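# Move the odd-colored relay into the black tray

## Task

Find the one relay among six whose button color differs from the rest, pull it out, and set it in the black parts tray. It fails if any other relay is left partly lifted or tilted, if the result only holds because the robot is still supporting it, or if anything the robot is touching at the end sinks more than about a fingernail's width once released. Nothing may be knocked or placed off the table.

## Robot and tools

Robot: two FANUC CRX-5iA six-joint arms, left_arm and right_arm, each ending in a parallel two-finger gripper with a 50 mm maximum opening. The left base sits at (-0.034, +0.442, 0) m and the right at (-0.030, -0.329, 0) m, both turned slightly about z. Scene frame: origin on the tabletop midway between the arms, +z up, +x outward over the table, left_arm on the +y side. The arm names are labels, not sides of any picture.

Gripper geometry: fingers point along the gripper's +z axis and close along its x axis. The reported end_effector_position is the spot between the pads; fingertips extend 17.5 mm past it. A flat camera block juts roughly 9 cm from the last joint's axis toward gripper -y and rotates with the hand. Turning only the last joint moves the pad midpoint around a 25 mm circle. Reported hand positions can be somewhat off, worse when reaching far.

execute_actions takes "actions", a list holding zero or one item, plus optional "pictures" (boolean). An empty list just reports the state. A move item is {"rows": [...], "steps": n} with n up to 15 control steps of 1/30 s (default 15); each row covers one step and the final row repeats to fill the count. A wait item is {"steps": n} with n up to 300, counted from the previous result, and sends nothing new. A rejected call moves nothing.

Each row is one flat list of 18 numbers, all within -1 to 1, covering both arms even if one stays still: left_arm first (six joint values, then gripper position, force_limit, speed), then right_arm in the same nine-number layout. Joint order: waist, shoulder, elbow, forearm roll, wrist pitch, wrist roll.

Joint values are offsets, not targets: they are added to the joint angles printed in the most recent result that lists them (before any such result, and for later calls within one reply, the base is the angle at the moment the action begins). They are never relative to the previous row. Scale: 1.0 equals 1.983 rad for waist and shoulder, 2.38 rad for elbow, 2.975 rad for the three wrist joints. Sending all zeros therefore pulls the arm back to those base angles; it is not a pause. Stated joint ranges (rad): waist ±3.491, shoulder ±3.140, elbow -1.187 to 4.328, forearm roll ±3.316, wrist pitch ±3.140, wrist roll ±3.927. Overshooting a range by more than 0.010 rad gets the call refused; real ends may be 0.010 rad either way, and targets beyond them are clipped, sometimes reported as "joint sent to its limit" (possibly about an earlier action).

The three gripper numbers are absolute settings. position: +1 fully open, about -0.65 pads touching, -1 to grip (close until blocked). force_limit: per-pad force about 20 N at -1, 102 N at 0, 185 N at +1 (actual may run ~17% higher). speed: 20 mm/s at -1, 85 at 0, 150 at +1. A new force or speed only applies after the position value changes by at least 0.01. To keep a gripper unchanged, repeat its current three numbers; a 0 is a real command. For a softer grip, open first, then close with a lower force.

Motion limits: joint targets are rate-limited, kept within a fixed lead of measured angles, and scaled back if they would put the hand more than 70 mm from where it is, so large offsets need several calls. Between calls the arms keep heading to the last row sent until motion settles or a step is HELD.

Result lines: a state line per arm with end_effector_position (m) and end_effector_quat_wxyz in the scene frame; Joint positions and Joint velocities per arm (rad, rad/s); object_status for each gripper: 0 moving, 1 blocked while opening, 2 blocked while closing (a successful grip), 3 reached the commanded spot or pads met (usually nothing held). position_measured in counts gives opening ≈ (250 - counts) × 0.202 mm. "joint command not followed" means a clearance check altered joint targets; HELD marks steps whose row was partly or wholly not sent. After a grip at force_limit -1, status can stay 2 even if the part slipped out, and an off-center grip on a fixed object weakens over time.

Faults: a joint torque reaching its load limit (147 N m for the first three joints, 36.8 for the wrist joints, held weight included) or any external force of 150 N stops that arm for 10 s and it goes limp against the contact. Holding loads heats motors; MOTOR HOT warns, and OVER-TEMPERATURE FAULT brakes the arm until cool. Keep the arms from striking or pressing each other. Avoid drops, slips, slams, hard pushes, and anything falling or leaving the table. Occasional external tugs may act on held or loose parts.

zoom_image: camera (cam_low, cam_left_wrist or cam_right_wrist) and region [x0, y0, x1, y1] in pixels from the top-left, at most 504×504, giving a closer view of that camera's latest frame. All images are 672×504; cam_low is a fixed view from the far side of the table, the others ride on the wrists. Calibration is given per camera and may be slightly off.

read_manual returns only licence text. finished_scene with scene (the current scene number) ends and grades the scene irreversibly; the simulation keeps running while replies are written.

Each tool is called after "Emit:" as name(argument=value, ...), one argument or row to a line, values as JSON.

## Session

Emit:
execute_actions(
  actions=[],
)

Scene clock: 0.00 s of 5400.00 s.
left_arm: end_effector_position=(+0.3132, +0.6902, +0.3467) position_measured=3 object_status=3 end_effector_quat_wxyz=(-0.139, -0.528, +0.831, -0.110) | right_arm: end_effector_position=(+0.1676, -0.0784, +0.1737) position_measured=3 object_status=3 end_effector_quat_wxyz=(-0.007, -0.007, +1.000, -0.002)
Joint positions: left_arm=[ 1.099  0.181  0.31   0.074 -2.05   1.679] | right_arm=[ 1.461 -0.258 -0.441 -0.013 -1.396  0.258]
Joint velocities: left_arm=[-0.002 -0.001 -0.001  0.    -0.    -0.   ] | right_arm=[-0.001  0.    -0.    -0.     0.001  0.   ]

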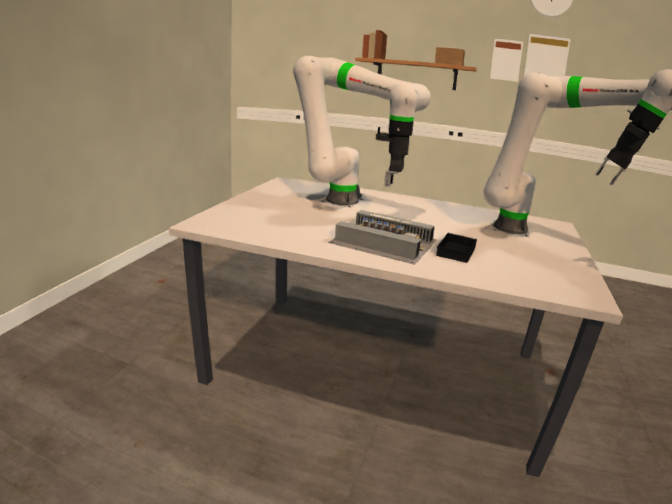

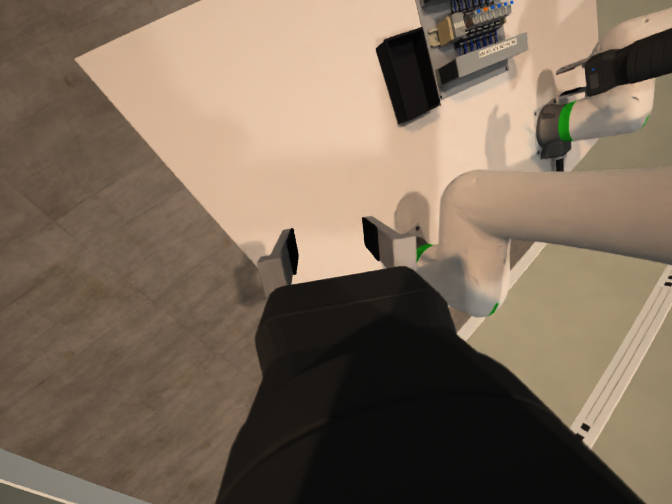

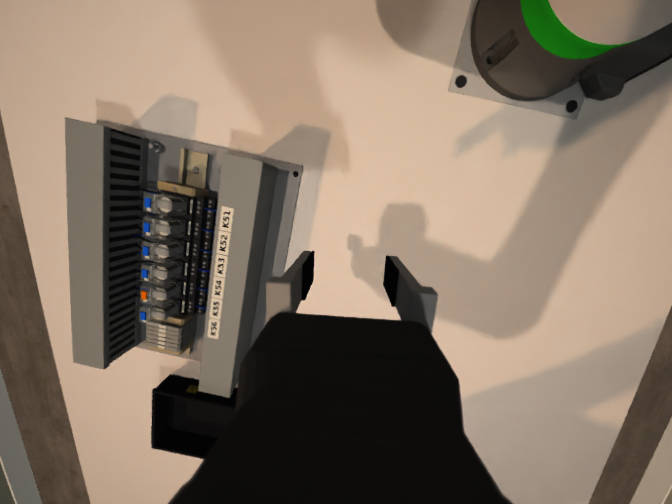

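Emit:
zoom_image(
  camera="cam_right_wrist",
  region=[60, 110, 320, 400],
)

Emit:
zoom_image(
  camera="cam_low",
  region=[320, 190, 490, 280],
)

Region (60, 110, 320, 400) of cam_right_wrist's 672x504 image, scaled by 1.738, with more detail than that image has; it fills the left 452 columns of this view, and the rest is white.

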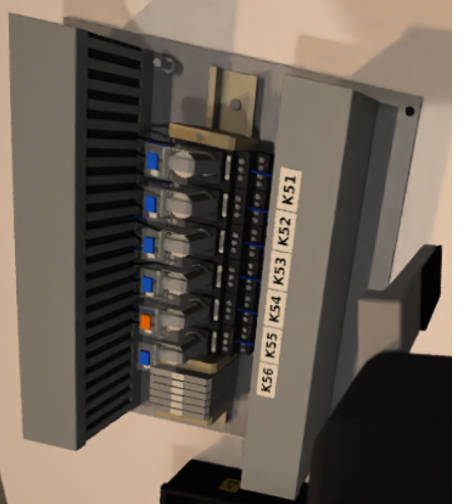

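Region (320, 190, 490, 280) of cam_low's 672x504 image, scaled by 2.965, with more detail than that image has; it fills the top 267 rows of this view, and the rest is white.

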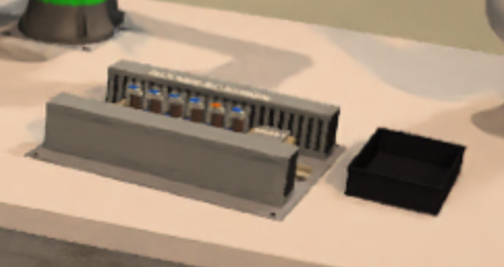

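Emit:
execute_actions(
  actions=[
    {"rows":[[0,0,0,0,0,0,1,0,0,-0.2004,0.2469,0.2179,0.0044,-0.007,0.0706,1,0,0]]},
  ],
  pictures=false,
)

Emit:
execute_actions(
  actions=[
    {"steps":30},
  ],
)

Scene clock: 21.33 s of 5400.00 s.
left_arm: end_effector_position=(+0.3132, +0.6902, +0.3467) position_measured=3 object_status=3 end_effector_quat_wxyz=(-0.139, -0.528, +0.831, -0.110) | right_arm: end_effector_position=(+0.3077, -0.0203, +0.1954) position_measured=3 object_status=3 end_effector_quat_wxyz=(-0.002, +0.059, +0.998, -0.000)
Joint positions: left_arm=[ 1.099  0.181  0.31   0.074 -2.05   1.679] | right_arm=[ 1.18   0.088 -0.075 -0.004 -1.411  0.406]
Joint velocities: left_arm=[-0.    -0.001 -0.001  0.     0.001 -0.   ] | right_arm=[-0.689  0.852  0.901  0.023 -0.037  0.363]
Steps of this call (steps 1 to 90: nothing new was sent; then 17.83 s passed at rest; steps 91 to 105: all 15 steps of this action). Readings (joint positions | what the end effector reports):
91: left_arm=[1.099 0.181 0.310 0.074 -2.050 1.679] | right_arm=[1.461 -0.258 -0.441 -0.013 -1.396 0.258] | left_arm position_measured=3 object_status=3 | right_arm position_measured=3 object_status=3
92: left_arm=[1.099 0.181 0.310 0.074 -2.050 1.679] | right_arm=[1.458 -0.255 -0.437 -0.013 -1.396 0.259] | left_arm position_measured=3 object_status=3 | right_arm position_measured=3 object_status=3
94: left_arm=[1.099 0.181 0.310 0.074 -2.050 1.679] | right_arm=[1.439 -0.231 -0.412 -0.013 -1.397 0.269] | left_arm position_measured=3 object_status=3 | right_arm position_measured=3 object_status=3
98: left_arm=[1.099 0.181 0.310 0.074 -2.050 1.679] | right_arm=[1.349 -0.121 -0.295 -0.009 -1.402 0.317] | left_arm position_measured=3 object_status=3 | right_arm position_measured=3 object_status=3
105: the state above

Scene clock: 22.33 s of 5400.00 s.
left_arm: end_effector_position=(+0.3132, +0.6902, +0.3467) position_measured=3 object_status=3 end_effector_quat_wxyz=(-0.139, -0.528, +0.831, -0.110) | right_arm: end_effector_position=(+0.3793, -0.0150, +0.1902) position_measured=3 object_status=3 end_effector_quat_wxyz=(-0.000, +0.086, +0.996, -0.000)
Joint positions: left_arm=[ 1.099  0.181  0.31   0.074 -2.05   1.679] | right_arm=[ 1.063  0.231  0.078  0.    -1.417  0.468]
Joint velocities: left_arm=[ 0.     0.    -0.     0.    -0.001  0.   ] | right_arm=[-0.001 -0.001 -0.     0.    -0.     0.   ]
Steps of this call (steps 1 to 30: the robot went on to your last target). Readings (joint positions | what the end effector reports):
1: left_arm=[1.099 0.181 0.310 0.074 -2.050 1.679] | right_arm=[1.156 0.116 -0.044 -0.003 -1.412 0.418] | left_arm position_measured=3 object_status=3 | right_arm position_measured=3 object_status=3
2: left_arm=[1.099 0.181 0.310 0.074 -2.050 1.679] | right_arm=[1.133 0.145 -0.014 -0.002 -1.414 0.430] | left_arm position_measured=3 object_status=3 | right_arm position_measured=3 object_status=3
4: left_arm=[1.099 0.181 0.310 0.074 -2.050 1.679] | right_arm=[1.093 0.194 0.038 -0.001 -1.416 0.452] | left_arm position_measured=3 object_status=3 | right_arm position_measured=3 object_status=3
8: left_arm=[1.099 0.181 0.310 0.074 -2.050 1.679] | right_arm=[1.063 0.231 0.077 -0.000 -1.417 0.467] | left_arm position_measured=3 object_status=3 | right_arm position_measured=3 object_status=3
30: the state above
All arms were judged still, so your last target was given up. Only a new action makes them travel on or press farther. Fingers that are still opening or closing keep moving.
camera_calibration (this result's frames):
cam_left_wrist: T_world_to_cam=[[-0.504139, -0.75196, 0.424734, 0.521573], [-0.754624, 0.622723, 0.206782, -0.268376], [-0.419983, -0.216268, -0.881387, 0.741446], [0, 0, 0, 1]] pos_world=[0.371817, 0.719677, 0.487466]
cam_right_wrist: T_world_to_cam=[[-0.987737, 0.141805, -0.0653193, 0.40585], [0.125404, 0.969818, 0.209108, -0.0543619], [0.0930005, 0.198353, -0.975709, 0.298401], [0, 0, 0, 1]] pos_world=[0.379939, -0.0640192, 0.32903]

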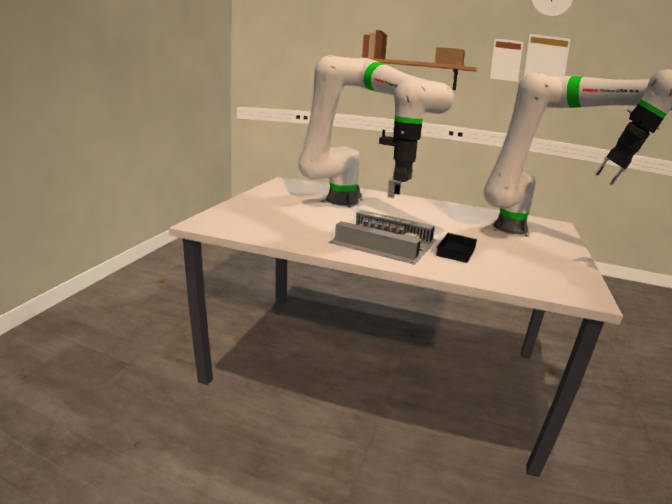

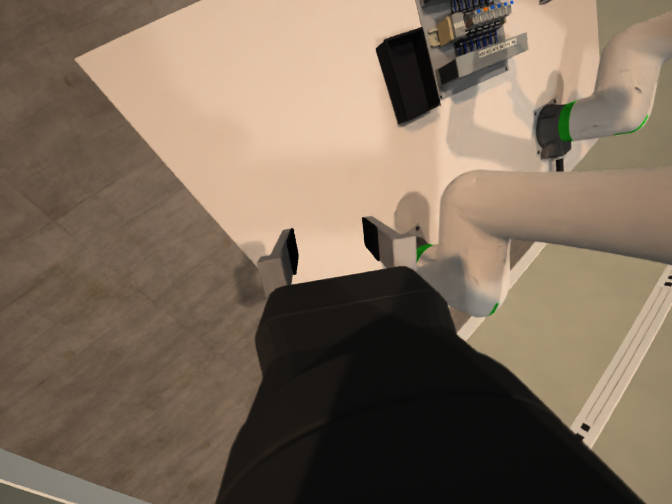

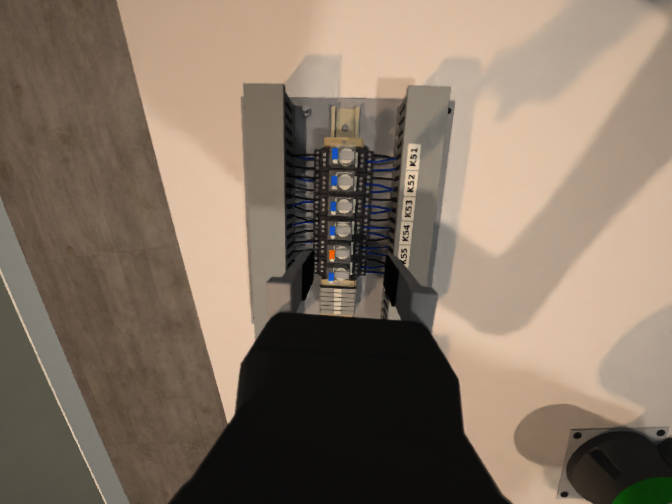

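Emit:
zoom_image(
  camera="cam_right_wrist",
  region=[260, 180, 440, 320],
)

Region (260, 180, 440, 320) of cam_right_wrist's 672x504 image, scaled by 2.800, with more detail than that image has.

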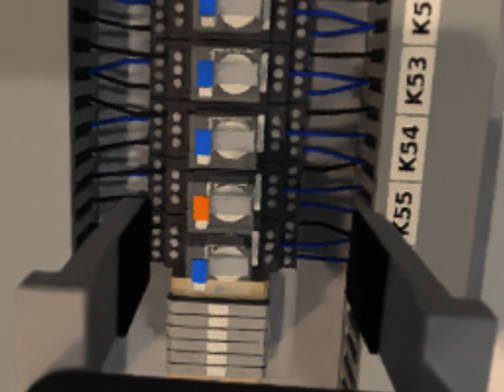

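Emit:
execute_actions(
  actions=[
    {"rows":[[0,0,0,0,0,0,1,0,0,0.0007,0.043,-0.0355,0,0.0569,0,1,0,0]]},
  ],
  pictures=false,
)

Emit:
execute_actions(
  actions=[
    {"steps":12},
  ],
)

Emit:
zoom_image(
  camera="cam_right_wrist",
  region=[260, 180, 440, 320],
)

Scene clock: 39.57 s of 5400.00 s.
left_arm: end_effector_position=(+0.3132, +0.6902, +0.3467) position_measured=3 object_status=3 end_effector_quat_wxyz=(-0.139, -0.528, +0.831, -0.110) | right_arm: end_effector_position=(+0.3886, -0.0014, +0.1098) position_measured=3 object_status=3 end_effector_quat_wxyz=(-0.000, +0.085, +0.996, -0.000)
Joint positions: left_arm=[ 1.099  0.181  0.31   0.074 -2.05   1.679] | right_arm=[ 1.065  0.317 -0.007 -0.    -1.248  0.468]
Joint velocities: left_arm=[-0.     0.001  0.001 -0.001 -0.     0.   ] | right_arm=[ 0.001  0.001 -0.001  0.001  0.     0.   ]
Steps of this call (steps 1 to 90: nothing new was sent; then 13.73 s passed at rest; steps 91 to 105: all 15 steps of this action). Readings (joint positions | what the end effector reports):
91: left_arm=[1.099 0.181 0.310 0.074 -2.050 1.679] | right_arm=[1.063 0.232 0.078 0.000 -1.417 0.468] | left_arm position_measured=3 object_status=3 | right_arm position_measured=3 object_status=3
92: left_arm=[1.099 0.181 0.310 0.074 -2.050 1.679] | right_arm=[1.063 0.234 0.076 0.000 -1.412 0.468] | left_arm position_measured=3 object_status=3 | right_arm position_measured=3 object_status=3
94: left_arm=[1.099 0.181 0.310 0.074 -2.050 1.679] | right_arm=[1.063 0.252 0.057 0.000 -1.376 0.468] | left_arm position_measured=3 object_status=3 | right_arm position_measured=3 object_status=3
98: left_arm=[1.099 0.181 0.310 0.074 -2.050 1.679] | right_arm=[1.064 0.310 0.001 -0.000 -1.264 0.468] | left_arm position_measured=3 object_status=3 | right_arm position_measured=3 object_status=3
105: the state above

Scene clock: 39.97 s of 5400.00 s.
left_arm: end_effector_position=(+0.3132, +0.6902, +0.3467) position_measured=3 object_status=3 end_effector_quat_wxyz=(-0.139, -0.528, +0.831, -0.110) | right_arm: end_effector_position=(+0.3886, -0.0014, +0.1099) position_measured=3 object_status=3 end_effector_quat_wxyz=(-0.000, +0.085, +0.996, -0.000)
Joint positions: left_arm=[ 1.099  0.181  0.31   0.074 -2.05   1.679] | right_arm=[ 1.065  0.317 -0.007  0.    -1.248  0.468]
Joint velocities: left_arm=[ 0.    -0.001 -0.001 -0.    -0.001 -0.   ] | right_arm=[-0.    -0.001  0.    -0.     0.     0.   ]
Steps of this call (steps 1 to 12: the robot went on to your last target). Readings (joint positions | what the end effector reports):
1: left_arm=[1.099 0.181 0.310 0.074 -2.050 1.679] | right_arm=[1.065 0.317 -0.007 -0.000 -1.248 0.468] | left_arm position_measured=3 object_status=3 | right_arm position_measured=3 object_status=3
2: left_arm=[1.099 0.181 0.310 0.074 -2.050 1.679] | right_arm=[1.065 0.317 -0.007 -0.000 -1.248 0.468] | left_arm position_measured=3 object_status=3 | right_arm position_measured=3 object_status=3
4: left_arm=[1.099 0.181 0.310 0.074 -2.050 1.679] | right_arm=[1.065 0.317 -0.007 0.000 -1.248 0.468] | left_arm position_measured=3 object_status=3 | right_arm position_measured=3 object_status=3
8: left_arm=[1.099 0.181 0.310 0.074 -2.050 1.679] | right_arm=[1.065 0.317 -0.007 0.000 -1.248 0.468] | left_arm position_measured=3 object_status=3 | right_arm position_measured=3 object_status=3
12: the state above
camera_calibration (this result's frames):
cam_left_wrist: T_world_to_cam=[[-0.504139, -0.751961, 0.424735, 0.521573], [-0.754624, 0.622723, 0.206782, -0.268376], [-0.419983, -0.216268, -0.881386, 0.741446], [0, 0, 0, 1]] pos_world=[0.371817, 0.719677, 0.487466]
cam_right_wrist: T_world_to_cam=[[-0.987953, 0.140406, -0.0650765, 0.407854], [0.124121, 0.970077, 0.208673, -0.051387], [0.0924283, 0.198082, -0.975818, 0.216725], [0, 0, 0, 1]] pos_world=[0.389288, -0.0503452, 0.248749]

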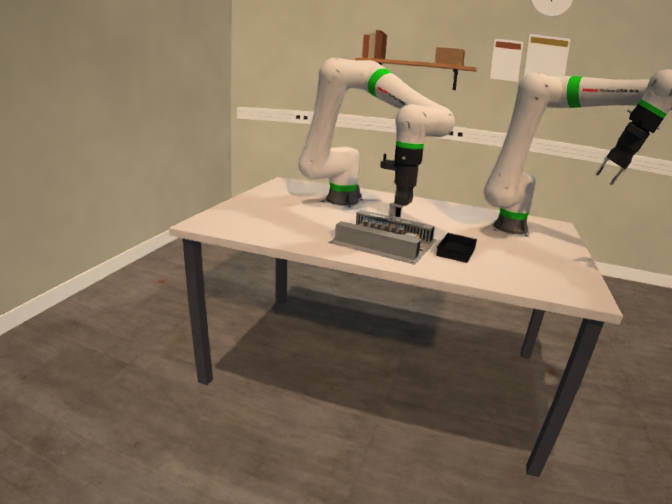

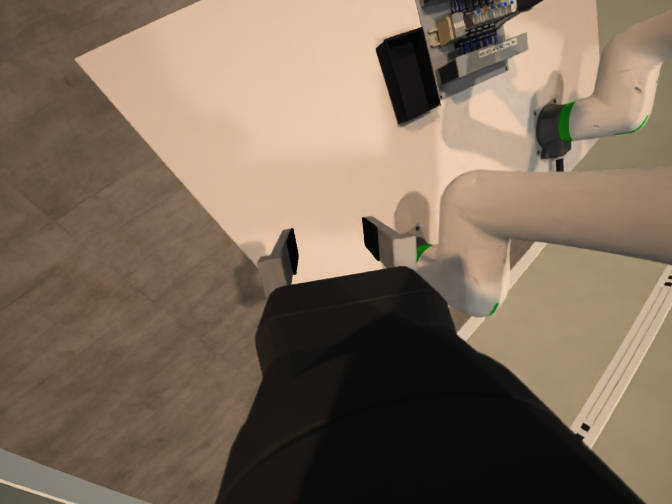

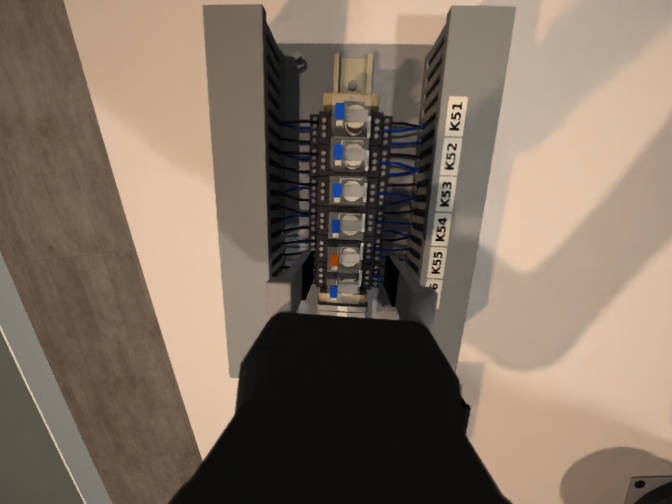

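Region (260, 180, 440, 320) of cam_right_wrist's 672x504 image, scaled by 2.800, with more detail than that image has.

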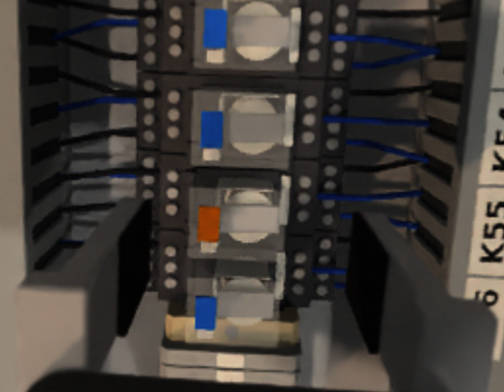

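Emit:
execute_actions(
  actions=[
    {"rows":[[0,0,0,0,0,0,1,0,0,-0.0025,0.0115,-0.0101,0,0.0158,0.0017,0.7,0,0]]},
  ],
)

Emit:
zoom_image(
  camera="cam_right_wrist",
  region=[260, 180, 440, 320],
)

Scene clock: 48.73 s of 5400.00 s.
left_arm: end_effector_position=(+0.3132, +0.6902, +0.3467) position_measured=3 object_status=3 end_effector_quat_wxyz=(-0.139, -0.528, +0.831, -0.110) | right_arm: end_effector_position=(+0.3916, -0.0019, +0.0879) position_measured=48 object_status=3 end_effector_quat_wxyz=(-0.000, +0.085, +0.996, -0.000)
Joint positions: left_arm=[ 1.099  0.181  0.31   0.074 -2.05   1.679] | right_arm=[ 1.06   0.34  -0.031  0.    -1.201  0.473]
Joint velocities: left_arm=[ 0.001 -0.     0.    -0.001  0.    -0.   ] | right_arm=[ 0.001 -0.001 -0.    -0.     0.     0.   ]
Steps of this call (steps 1 to 15: the robot went on to your last target; steps 16 to 90: nothing new was sent; then 5.27 s passed at rest; steps 91 to 105: all 15 steps of this action). Readings (joint positions | what the end effector reports):
91: left_arm=[1.099 0.181 0.310 0.074 -2.050 1.679] | right_arm=[1.065 0.317 -0.007 0.000 -1.248 0.468] | left_arm position_measured=3 object_status=3 | right_arm position_measured=9 object_status=0
92: left_arm=[1.099 0.181 0.310 0.074 -2.050 1.679] | right_arm=[1.064 0.318 -0.009 0.000 -1.243 0.468] | left_arm position_measured=3 object_status=3 | right_arm position_measured=23 object_status=0
94: left_arm=[1.099 0.181 0.310 0.074 -2.050 1.679] | right_arm=[1.061 0.332 -0.024 0.000 -1.214 0.471] | left_arm position_measured=3 object_status=3 | right_arm position_measured=46 object_status=0
98: left_arm=[1.099 0.181 0.310 0.074 -2.050 1.679] | right_arm=[1.060 0.340 -0.031 0.000 -1.201 0.473] | left_arm position_measured=3 object_status=3 | right_arm position_measured=48 object_status=0
105: the state above
camera_calibration (this result's frames):
cam_right_wrist: T_world_to_cam=[[-0.987961, 0.140308, -0.0651604, 0.409443], [0.123994, 0.970063, 0.208814, -0.0466967], [0.092508, 0.198221, -0.975782, 0.195085], [0, 0, 0, 1]] pos_world=[0.392257, -0.0508193, 0.226791]

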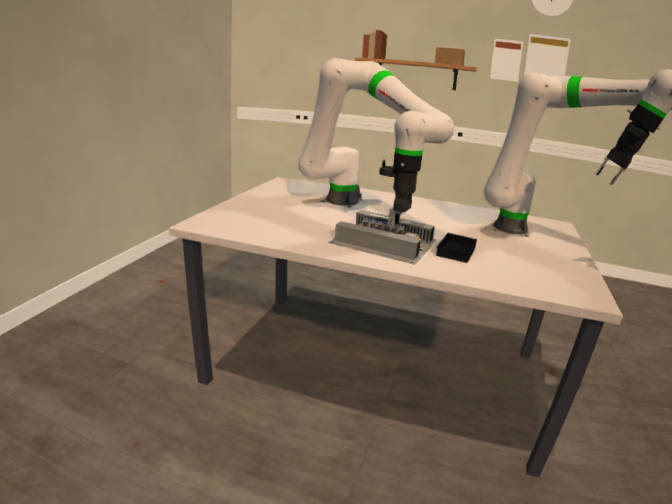

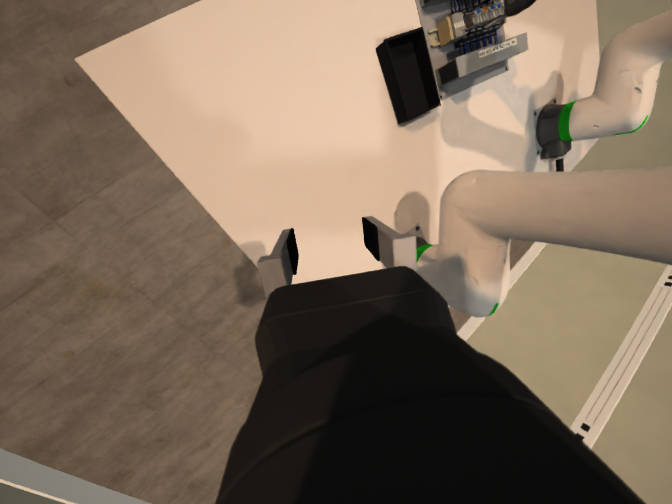

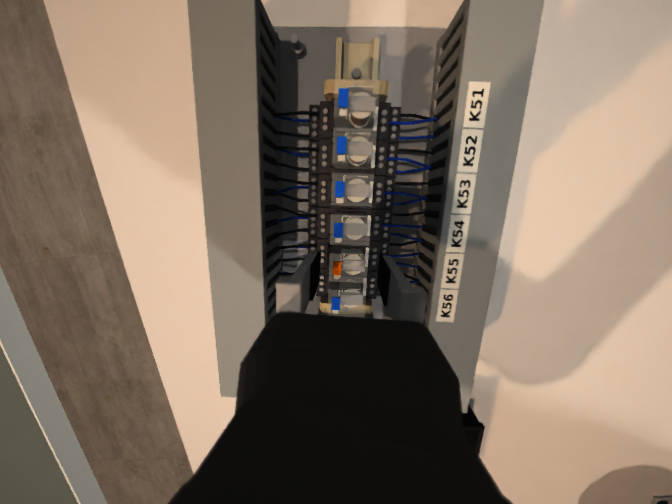

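Region (260, 180, 440, 320) of cam_right_wrist's 672x504 image, scaled by 2.800, with more detail than that image has.

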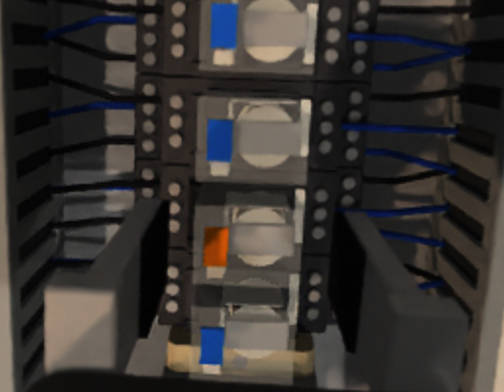

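Emit:
execute_actions(
  actions=[
    {"rows":[[0,0,0,0,0,0,1,0,0,0,0.0094,-0.0106,0,0.0147,0,0.7,0,0]],"steps":12},
  ],
  pictures=false,
)

Emit:
execute_actions(
  actions=[
    {"rows":[[0,0,0,0,0,0,1,0,0,0,0,0,0,0,0,-1,-0.4,-0.5]]},
  ],
)

Emit:
zoom_image(
  camera="cam_right_wrist",
  region=[260, 180, 440, 320],
)

Scene clock: 56.23 s of 5400.00 s.
left_arm: end_effector_position=(+0.3132, +0.6902, +0.3467) position_measured=3 object_status=3 end_effector_quat_wxyz=(-0.139, -0.528, +0.831, -0.110) | right_arm: end_effector_position=(+0.3915, -0.0020, +0.0678) position_measured=48 object_status=3 end_effector_quat_wxyz=(-0.000, +0.085, +0.996, -0.000)
Joint positions: left_arm=[ 1.099  0.181  0.31   0.074 -2.05   1.679] | right_arm=[ 1.06   0.358 -0.056 -0.    -1.157  0.473]
Joint velocities: left_arm=[-0.001 -0.001  0.001 -0.    -0.001  0.   ] | right_arm=[-0.001 -0.001  0.     0.    -0.     0.   ]
Steps of this call (steps 1 to 15: the robot went on to your last target; steps 16 to 90: nothing new was sent; then 4.10 s passed at rest; steps 91 to 102: all 12 steps of this action). Readings (joint positions | what the end effector reports):
91: left_arm=[1.099 0.181 0.310 0.074 -2.050 1.679] | right_arm=[1.060 0.340 -0.031 0.000 -1.201 0.473] | left_arm position_measured=3 object_status=3 | right_arm position_measured=48 object_status=3
92: left_arm=[1.099 0.181 0.310 0.074 -2.050 1.679] | right_arm=[1.060 0.341 -0.034 0.000 -1.196 0.473] | left_arm position_measured=3 object_status=3 | right_arm position_measured=48 object_status=3
94: left_arm=[1.099 0.181 0.310 0.074 -2.050 1.679] | right_arm=[1.060 0.353 -0.050 -0.000 -1.169 0.473] | left_arm position_measured=3 object_status=3 | right_arm position_measured=48 object_status=3
98: left_arm=[1.099 0.181 0.310 0.074 -2.050 1.679] | right_arm=[1.060 0.358 -0.056 -0.000 -1.157 0.473] | left_arm position_measured=3 object_status=3 | right_arm position_measured=48 object_status=3
102: the state above

Scene clock: 56.73 s of 5400.00 s.
left_arm: end_effector_position=(+0.3132, +0.6902, +0.3467) position_measured=3 object_status=3 end_effector_quat_wxyz=(-0.139, -0.528, +0.831, -0.110) | right_arm: end_effector_position=(+0.3916, -0.0020, +0.0678) position_measured=118 object_status=2 end_effector_quat_wxyz=(-0.000, +0.085, +0.996, -0.000)
Joint positions: left_arm=[ 1.099  0.181  0.31   0.074 -2.05   1.679] | right_arm=[ 1.06   0.358 -0.056  0.    -1.157  0.473]
Joint velocities: left_arm=[ 0.    -0.001  0.001  0.    -0.    -0.   ] | right_arm=[ 0.    -0.     0.001 -0.002 -0.002  0.   ]
Steps of this call (steps 1 to 15: all 15 steps of this action). Readings (joint positions | what the end effector reports):
1: left_arm=[1.099 0.181 0.310 0.074 -2.050 1.679] | right_arm=[1.060 0.358 -0.056 0.000 -1.157 0.473] | left_arm position_measured=3 object_status=3 | right_arm position_measured=52 object_status=0
2: left_arm=[1.099 0.181 0.310 0.074 -2.050 1.679] | right_arm=[1.060 0.358 -0.056 0.000 -1.157 0.473] | left_arm position_measured=3 object_status=3 | right_arm position_measured=60 object_status=0
4: left_arm=[1.099 0.181 0.310 0.074 -2.050 1.679] | right_arm=[1.060 0.358 -0.056 0.000 -1.157 0.473] | left_arm position_measured=3 object_status=3 | right_arm position_measured=78 object_status=0
8: left_arm=[1.099 0.181 0.310 0.074 -2.050 1.679] | right_arm=[1.060 0.358 -0.056 0.000 -1.157 0.473] | left_arm position_measured=3 object_status=3 | right_arm position_measured=112 object_status=0
15: the state above
camera_calibration (this result's frames):
cam_right_wrist: T_world_to_cam=[[-0.987966, 0.140274, -0.0651679, 0.408174], [0.123981, 0.970115, 0.208581, -0.0423939], [0.0924788, 0.197991, -0.975831, 0.175465], [0, 0, 0, 1]] pos_world=[0.392291, -0.0508698, 0.206667]

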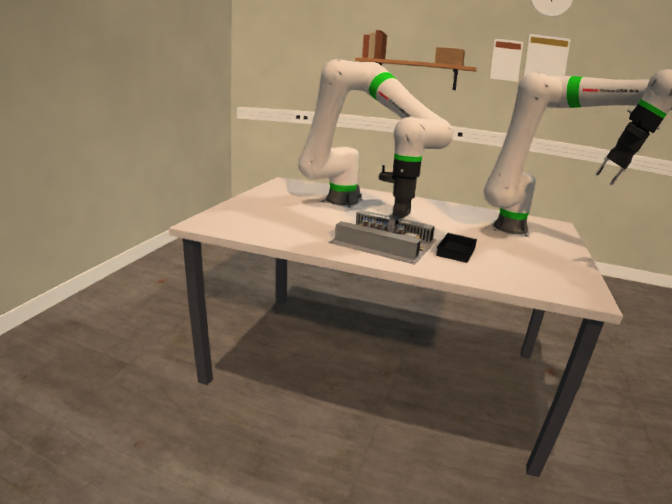

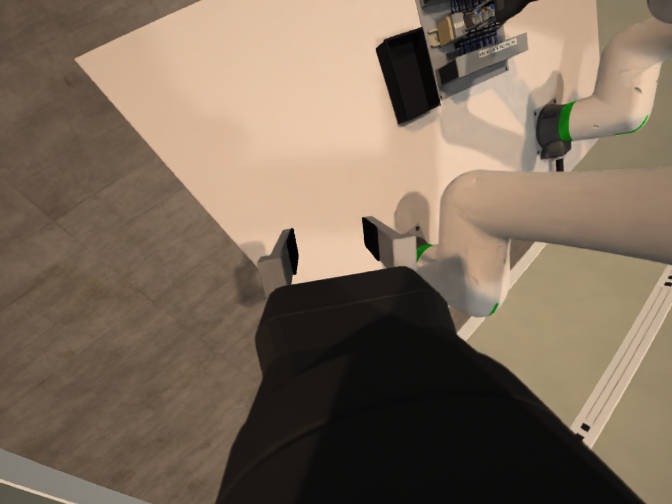

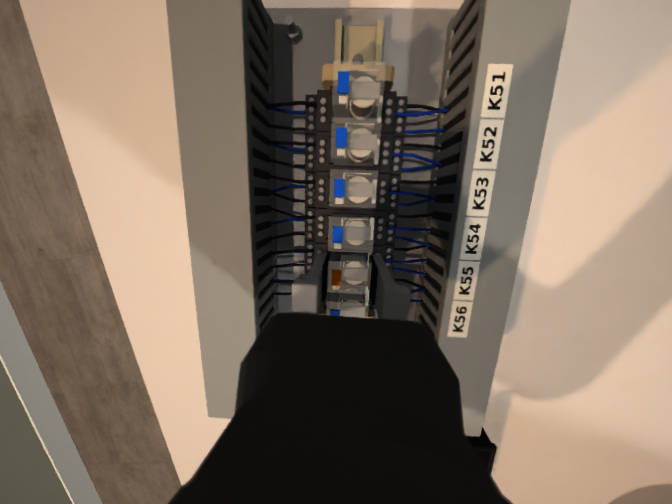

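Region (260, 180, 440, 320) of cam_right_wrist's 672x504 image, scaled by 2.800, with more detail than that image has.

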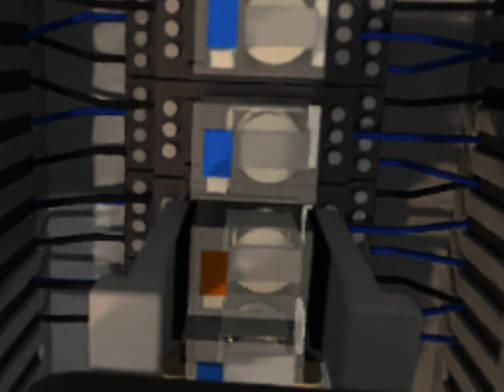

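Lift 20 mm gradually.

Emit:
execute_actions(
  actions=[
    {"rows":[[0,0,0,0,0,0,1,0,0,0,-0.001,0.0011,0,-0.0015,0,-1,-0.4,-0.5],[0,0,0,0,0,0,1,0,0,0,-0.001,0.0011,0,-0.0015,0,-1,-0.4,-0.5],[0,0,0,0,0,0,1,0,0,0,-0.002,0.0022,0,-0.003,0,-1,-0.4,-0.5],[0,0,0,0,0,0,1,0,0,0,-0.003,0.0033,0,-0.0046,0,-1,-0.4,-0.5],[0,0,0,0,0,0,1,0,0,0,-0.004,0.0044,0,-0.0061,0,-1,-0.4,-0.5],[0,0,0,0,0,0,1,0,0,0,-0.005,0.0055,0,-0.0077,0,-1,-0.4,-0.5],[0,0,0,0,0,0,1,0,0,0,-0.006,0.0067,0,-0.0093,0,-1,-0.4,-0.5],[0,0,0,0,0,0,1,0,0,0,-0.0075,0.0084,0,-0.0117,0,-1,-0.4,-0.5],[0,0,0,0,0,0,1,0,0,0,-0.0094,0.0106,0,-0.0147,0,-1,-0.4,-0.5]]},
  ],
)

Emit:
zoom_image(
  camera="cam_right_wrist",
  region=[260, 180, 440, 320],
)

Scene clock: 66.90 s of 5400.00 s.
left_arm: end_effector_position=(+0.3132, +0.6902, +0.3467) position_measured=3 object_status=3 end_effector_quat_wxyz=(-0.139, -0.528, +0.831, -0.110) | right_arm: end_effector_position=(+0.3917, -0.0020, +0.0879) position_measured=118 object_status=2 end_effector_quat_wxyz=(-0.000, +0.085, +0.996, -0.000)
Joint positions: left_arm=[ 1.099  0.181  0.31   0.074 -2.05   1.679] | right_arm=[ 1.06   0.34  -0.031  0.    -1.201  0.473]
Joint velocities: left_arm=[-0.001 -0.    -0.     0.    -0.    -0.   ] | right_arm=[ 0.    -0.    -0.    -0.001  0.     0.   ]
Steps of this call (steps 1 to 15: the robot went on to your last target; steps 16 to 90: nothing new was sent; then 6.67 s passed at rest; steps 91 to 105: all 15 steps of this action). Readings (joint positions | what the end effector reports):
91: left_arm=[1.099 0.181 0.310 0.074 -2.050 1.679] | right_arm=[1.060 0.358 -0.056 -0.000 -1.157 0.473] | left_arm position_measured=3 object_status=3 | right_arm position_measured=118 object_status=2
92: left_arm=[1.099 0.181 0.310 0.074 -2.050 1.679] | right_arm=[1.060 0.358 -0.055 -0.000 -1.159 0.473] | left_arm position_measured=3 object_status=3 | right_arm position_measured=118 object_status=2
94: left_arm=[1.099 0.181 0.310 0.074 -2.050 1.679] | right_arm=[1.060 0.356 -0.053 -0.000 -1.164 0.473] | left_arm position_measured=3 object_status=3 | right_arm position_measured=118 object_status=2
98: left_arm=[1.099 0.181 0.310 0.074 -2.050 1.679] | right_arm=[1.060 0.348 -0.042 -0.000 -1.181 0.473] | left_arm position_measured=3 object_status=3 | right_arm position_measured=118 object_status=2
105: the state above
camera_calibration (this result's frames):
cam_right_wrist: T_world_to_cam=[[-0.987966, 0.140145, -0.0654412, 0.409581], [0.123804, 0.970147, 0.208535, -0.0465355], [0.0927127, 0.197924, -0.975823, 0.194986], [0, 0, 0, 1]] pos_world=[0.392336, -0.0508467, 0.226779]

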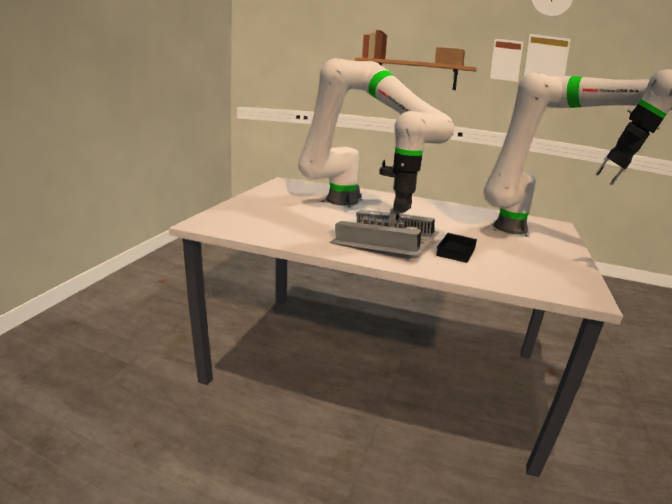

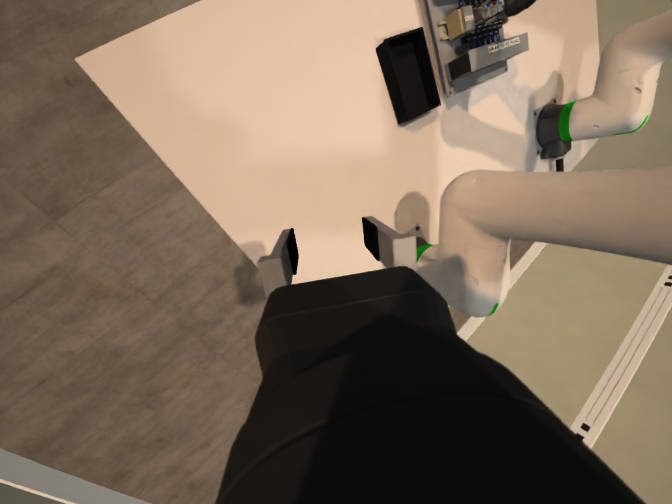

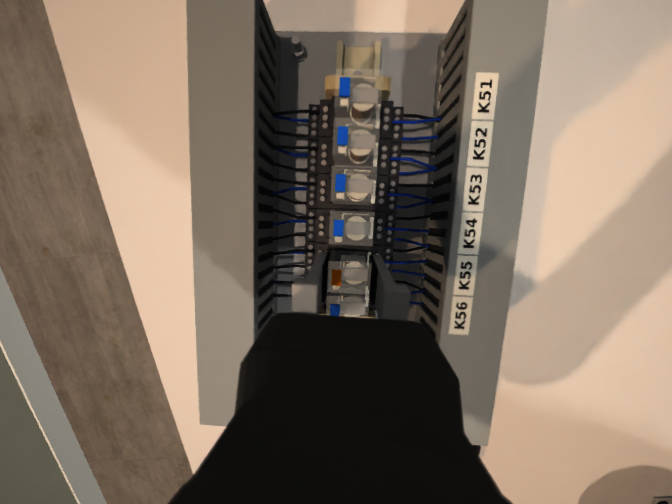

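Region (260, 180, 440, 320) of cam_right_wrist's 672x504 image, scaled by 2.800, with more detail than that image has.

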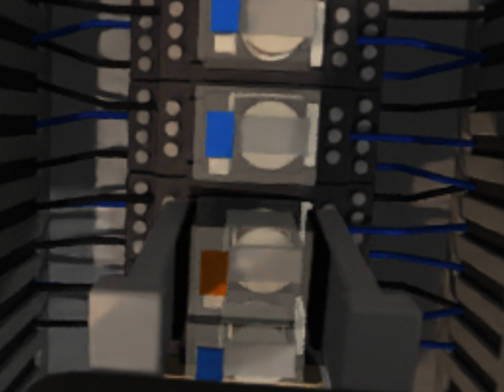

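Emit:
execute_actions(
  actions=[
    {"rows":[[-0.514,0.0308,-0.382,0.292,0.3805,-0.2706,-0.6,-0.5,0,0,0.002,-0.002,0,0.003,0,-1,-0.4,-0.5],[-0.514,0.0308,-0.382,0.292,0.3805,-0.2706,-0.6,-0.5,0,0,0.002,-0.002,0,0.003,0,-1,-0.4,-0.5],[-0.514,0.0308,-0.382,0.292,0.3805,-0.2706,-0.6,-0.5,0,0,0.004,-0.0045,0,0.0063,0,-1,-0.4,-0.5],[-0.514,0.0308,-0.382,0.292,0.3805,-0.2706,-0.6,-0.5,0,0,0.004,-0.0045,0,0.0063,0,-1,-0.4,-0.5],[-0.514,0.0308,-0.382,0.292,0.3805,-0.2706,-0.6,-0.5,0,0,0.006,-0.0068,0,0.0094,0,-1,-0.4,-0.5],[-0.514,0.0308,-0.382,0.292,0.3805,-0.2706,-0.6,-0.5,0,0,0.006,-0.0068,0,0.0094,0,-1,-0.4,-0.5],[-0.514,0.0308,-0.382,0.292,0.3805,-0.2706,-0.6,-0.5,0,0,0.008,-0.009,0,0.0125,0,-1,-0.4,-0.5],[-0.514,0.0308,-0.382,0.292,0.3805,-0.2706,-0.6,-0.5,0,0,0.008,-0.009,0,0.0125,0,-1,-0.4,-0.5],[-0.514,0.0308,-0.382,0.292,0.3805,-0.2706,-0.6,-0.5,0,0,0.0089,-0.0101,0,0.014,0,-1,-0.4,-0.5]]},
  ],
  pictures=false,
)

Emit:
execute_actions(
  actions=[
    {"steps":60},
  ],
)

Scene clock: 96.90 s of 5400.00 s.
left_arm: end_effector_position=(+0.4378, +0.5558, +0.2749) position_measured=206 object_status=0 end_effector_quat_wxyz=(-0.062, -0.313, +0.924, -0.211) | right_arm: end_effector_position=(+0.3918, -0.0020, +0.0691) position_measured=118 object_status=2 end_effector_quat_wxyz=(+0.000, +0.085, +0.996, -0.000)
Joint positions: left_arm=[ 0.833  0.199  0.044  0.327 -1.719  1.444] | right_arm=[ 1.06   0.357 -0.055  0.001 -1.159  0.473]
Joint velocities: left_arm=[-0.671  0.039 -0.57   0.542  0.707 -0.502] | right_arm=[-0.001  0.004 -0.002 -0.     0.001 -0.   ]
Steps of this call (steps 1 to 15: the robot went on to your last target; steps 16 to 90: nothing new was sent; then 26.50 s passed at rest; steps 91 to 105: all 15 steps of this action). Readings (joint positions | what the end effector reports):
91: left_arm=[1.099 0.181 0.310 0.074 -2.049 1.679] | right_arm=[1.060 0.340 -0.031 0.000 -1.201 0.473] | left_arm position_measured=9 object_status=0 | right_arm position_measured=118 object_status=2
92: left_arm=[1.096 0.181 0.306 0.077 -2.045 1.676] | right_arm=[1.060 0.341 -0.032 0.000 -1.197 0.473] | left_arm position_measured=23 object_status=0 | right_arm position_measured=118 object_status=2
94: left_arm=[1.073 0.182 0.279 0.103 -2.011 1.652] | right_arm=[1.060 0.345 -0.038 0.000 -1.189 0.473] | left_arm position_measured=52 object_status=0 | right_arm position_measured=118 object_status=2
98: left_arm=[0.987 0.189 0.187 0.191 -1.897 1.570] | right_arm=[1.060 0.353 -0.049 0.000 -1.170 0.473] | left_arm position_measured=108 object_status=0 | right_arm position_measured=118 object_status=2
105: the state above

Scene clock: 98.90 s of 5400.00 s.
left_arm: end_effector_position=(+0.4551, +0.1486, +0.0980) position_measured=242 object_status=3 end_effector_quat_wxyz=(+0.040, +0.000, +0.939, -0.341) | right_arm: end_effector_position=(+0.3916, -0.0020, +0.0689) position_measured=118 object_status=2 end_effector_quat_wxyz=(-0.000, +0.085, +0.996, -0.000)
Joint positions: left_arm=[ 0.08   0.242 -0.599  0.942 -0.918  0.874] | right_arm=[ 1.06   0.357 -0.055  0.    -1.159  0.473]
Joint velocities: left_arm=[-0.002 -0.001  0.001 -0.001  0.    -0.   ] | right_arm=[-0.     0.     0.001  0.    -0.    -0.   ]
Steps of this call (steps 1 to 60: the robot went on to your last target). Readings (joint positions | what the end effector reports):
1: left_arm=[0.811 0.200 0.025 0.346 -1.695 1.427] | right_arm=[1.060 0.357 -0.055 0.001 -1.159 0.473] | left_arm position_measured=220 object_status=0 | right_arm position_measured=118 object_status=2
2: left_arm=[0.788 0.201 0.006 0.364 -1.670 1.409] | right_arm=[1.060 0.357 -0.055 0.001 -1.159 0.473] | left_arm position_measured=234 object_status=0 | right_arm position_measured=118 object_status=2
4: left_arm=[0.742 0.204 -0.034 0.402 -1.622 1.375] | right_arm=[1.060 0.357 -0.055 0.001 -1.159 0.473] | left_arm position_measured=242 object_status=0 | right_arm position_measured=118 object_status=2
8: left_arm=[0.649 0.209 -0.113 0.478 -1.523 1.304] | right_arm=[1.060 0.357 -0.055 0.000 -1.159 0.473] | left_arm position_measured=242 object_status=0 | right_arm position_measured=118 object_status=2
60: the state above
All arms were judged still, so your last target was given up. Only a new action makes them travel on or press farther. Fingers that are still opening or closing keep moving.
camera_calibration (this result's frames):
cam_left_wrist: T_world_to_cam=[[-0.987738, 0.13089, -0.0850918, 0.430296], [0.152673, 0.923721, -0.351327, -0.175448], [0.032616, -0.36001, -0.932378, 0.285106], [0, 0, 0, 1]] pos_world=[0.442507, 0.208384, 0.240802]
cam_right_wrist: T_world_to_cam=[[-0.98797, 0.140127, -0.0654184, 0.408311], [0.123794, 0.970154, 0.208508, -0.0425202], [0.0926836, 0.197902, -0.97583, 0.176427], [0, 0, 0, 1]] pos_world=[0.392311, -0.0508796, 0.20774]

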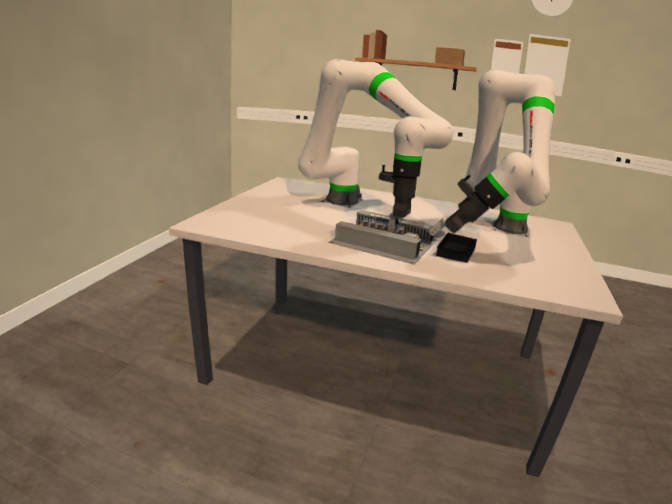

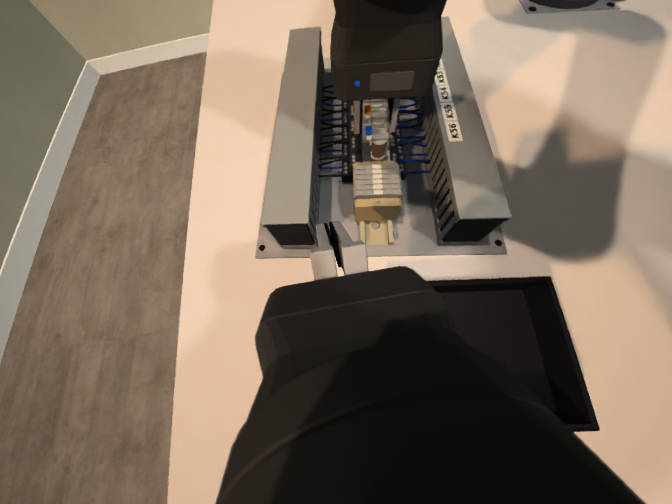

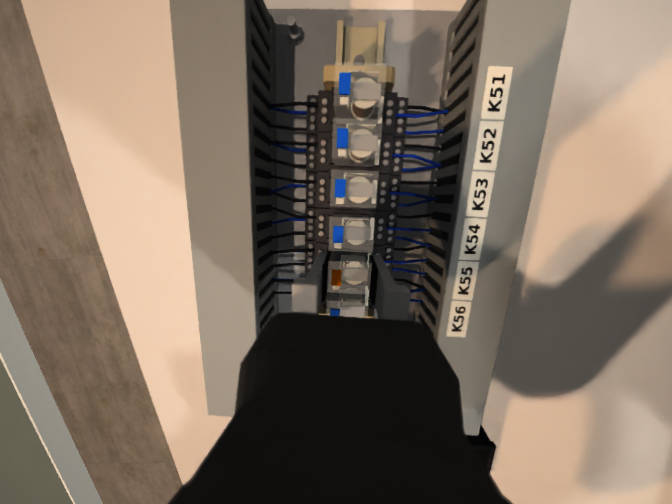

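Emit:
execute_actions(
  actions=[
    {"rows":[[-0.077,0.0257,0.0057,0,0,0,-0.6,-0.5,0,0,0,0,0,0,0,-1,-0.4,-0.5]]},
  ],
)

Emit:
zoom_image(
  camera="cam_low",
  region=[350, 110, 530, 270],
)

Scene clock: 105.00 s of 5400.00 s.
left_arm: end_effector_position=(+0.4066, +0.0775, +0.0786) position_measured=242 object_status=3 end_effector_quat_wxyz=(-0.004, +0.066, +0.937, -0.342) | right_arm: end_effector_position=(+0.3916, -0.0020, +0.0689) position_measured=118 object_status=2 end_effector_quat_wxyz=(-0.000, +0.085, +0.996, -0.000)
Joint positions: left_arm=[-0.072  0.293 -0.586  0.942 -0.917  0.874] | right_arm=[ 1.06   0.357 -0.055  0.    -1.159  0.473]
Joint velocities: left_arm=[ 0.     0.001  0.    -0.    -0.     0.   ] | right_arm=[ 0.    -0.002  0.    -0.    -0.    -0.   ]
Steps of this call (steps 1 to 90: nothing new was sent; then 2.60 s passed at rest; steps 91 to 105: all 15 steps of this action). Readings (joint positions | what the end effector reports):
91: left_arm=[0.080 0.242 -0.599 0.942 -0.918 0.874] | right_arm=[1.060 0.357 -0.055 0.000 -1.159 0.473] | left_arm position_measured=242 object_status=3 | right_arm position_measured=118 object_status=2
92: left_arm=[0.077 0.243 -0.599 0.942 -0.917 0.874] | right_arm=[1.060 0.357 -0.055 0.000 -1.159 0.473] | left_arm position_measured=242 object_status=3 | right_arm position_measured=118 object_status=2
94: left_arm=[0.053 0.251 -0.597 0.942 -0.917 0.874] | right_arm=[1.060 0.357 -0.055 0.000 -1.159 0.473] | left_arm position_measured=242 object_status=3 | right_arm position_measured=118 object_status=2
98: left_arm=[-0.041 0.282 -0.589 0.942 -0.917 0.874] | right_arm=[1.060 0.357 -0.055 0.000 -1.159 0.473] | left_arm position_measured=242 object_status=3 | right_arm position_measured=118 object_status=2
105: the state above
camera_calibration (this result's frames):
cam_left_wrist: T_world_to_cam=[[-0.958829, 0.279839, -0.048355, 0.363854], [0.278217, 0.891488, -0.357552, -0.157283], [-0.0569491, -0.356285, -0.93264, 0.279066], [0, 0, 0, 1]] pos_world=[0.408525, 0.137823, 0.221625]
cam_right_wrist: T_world_to_cam=[[-0.98797, 0.140127, -0.0654159, 0.40831], [0.123795, 0.970155, 0.208504, -0.0425186], [0.0926805, 0.197897, -0.975831, 0.176429], [0, 0, 0, 1]] pos_world=[0.392311, -0.0508805, 0.20774]

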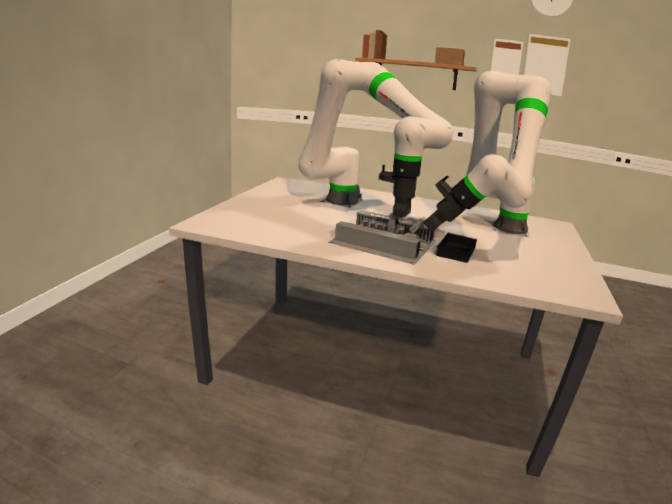

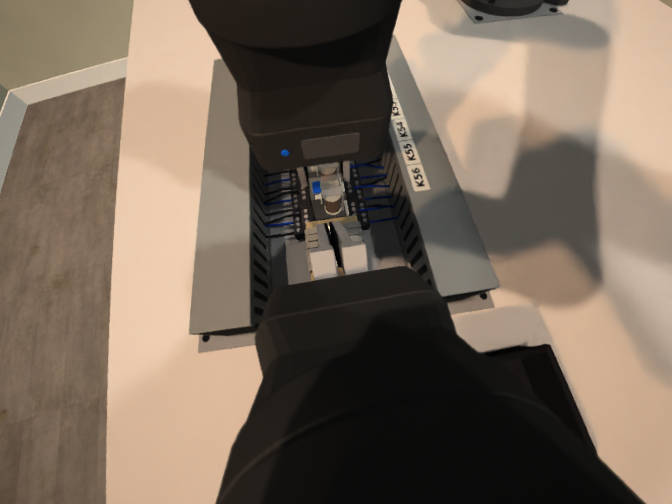

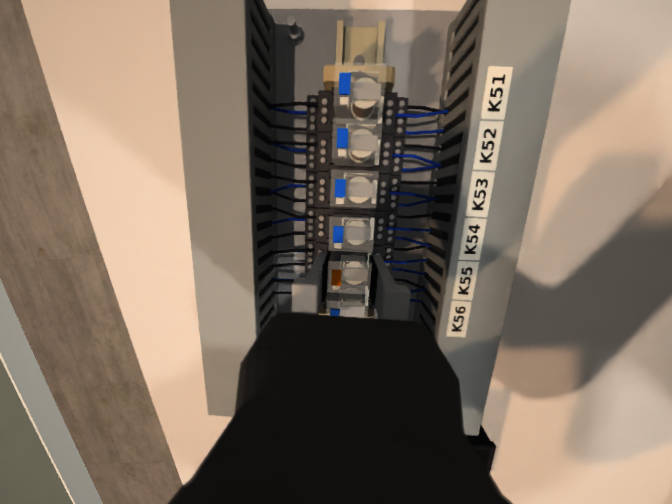

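Region (350, 110, 530, 270) of cam_low's 672x504 image, scaled by 2.800, with more detail than that image has.

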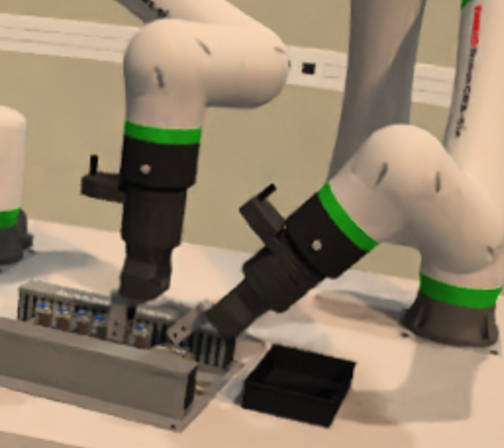

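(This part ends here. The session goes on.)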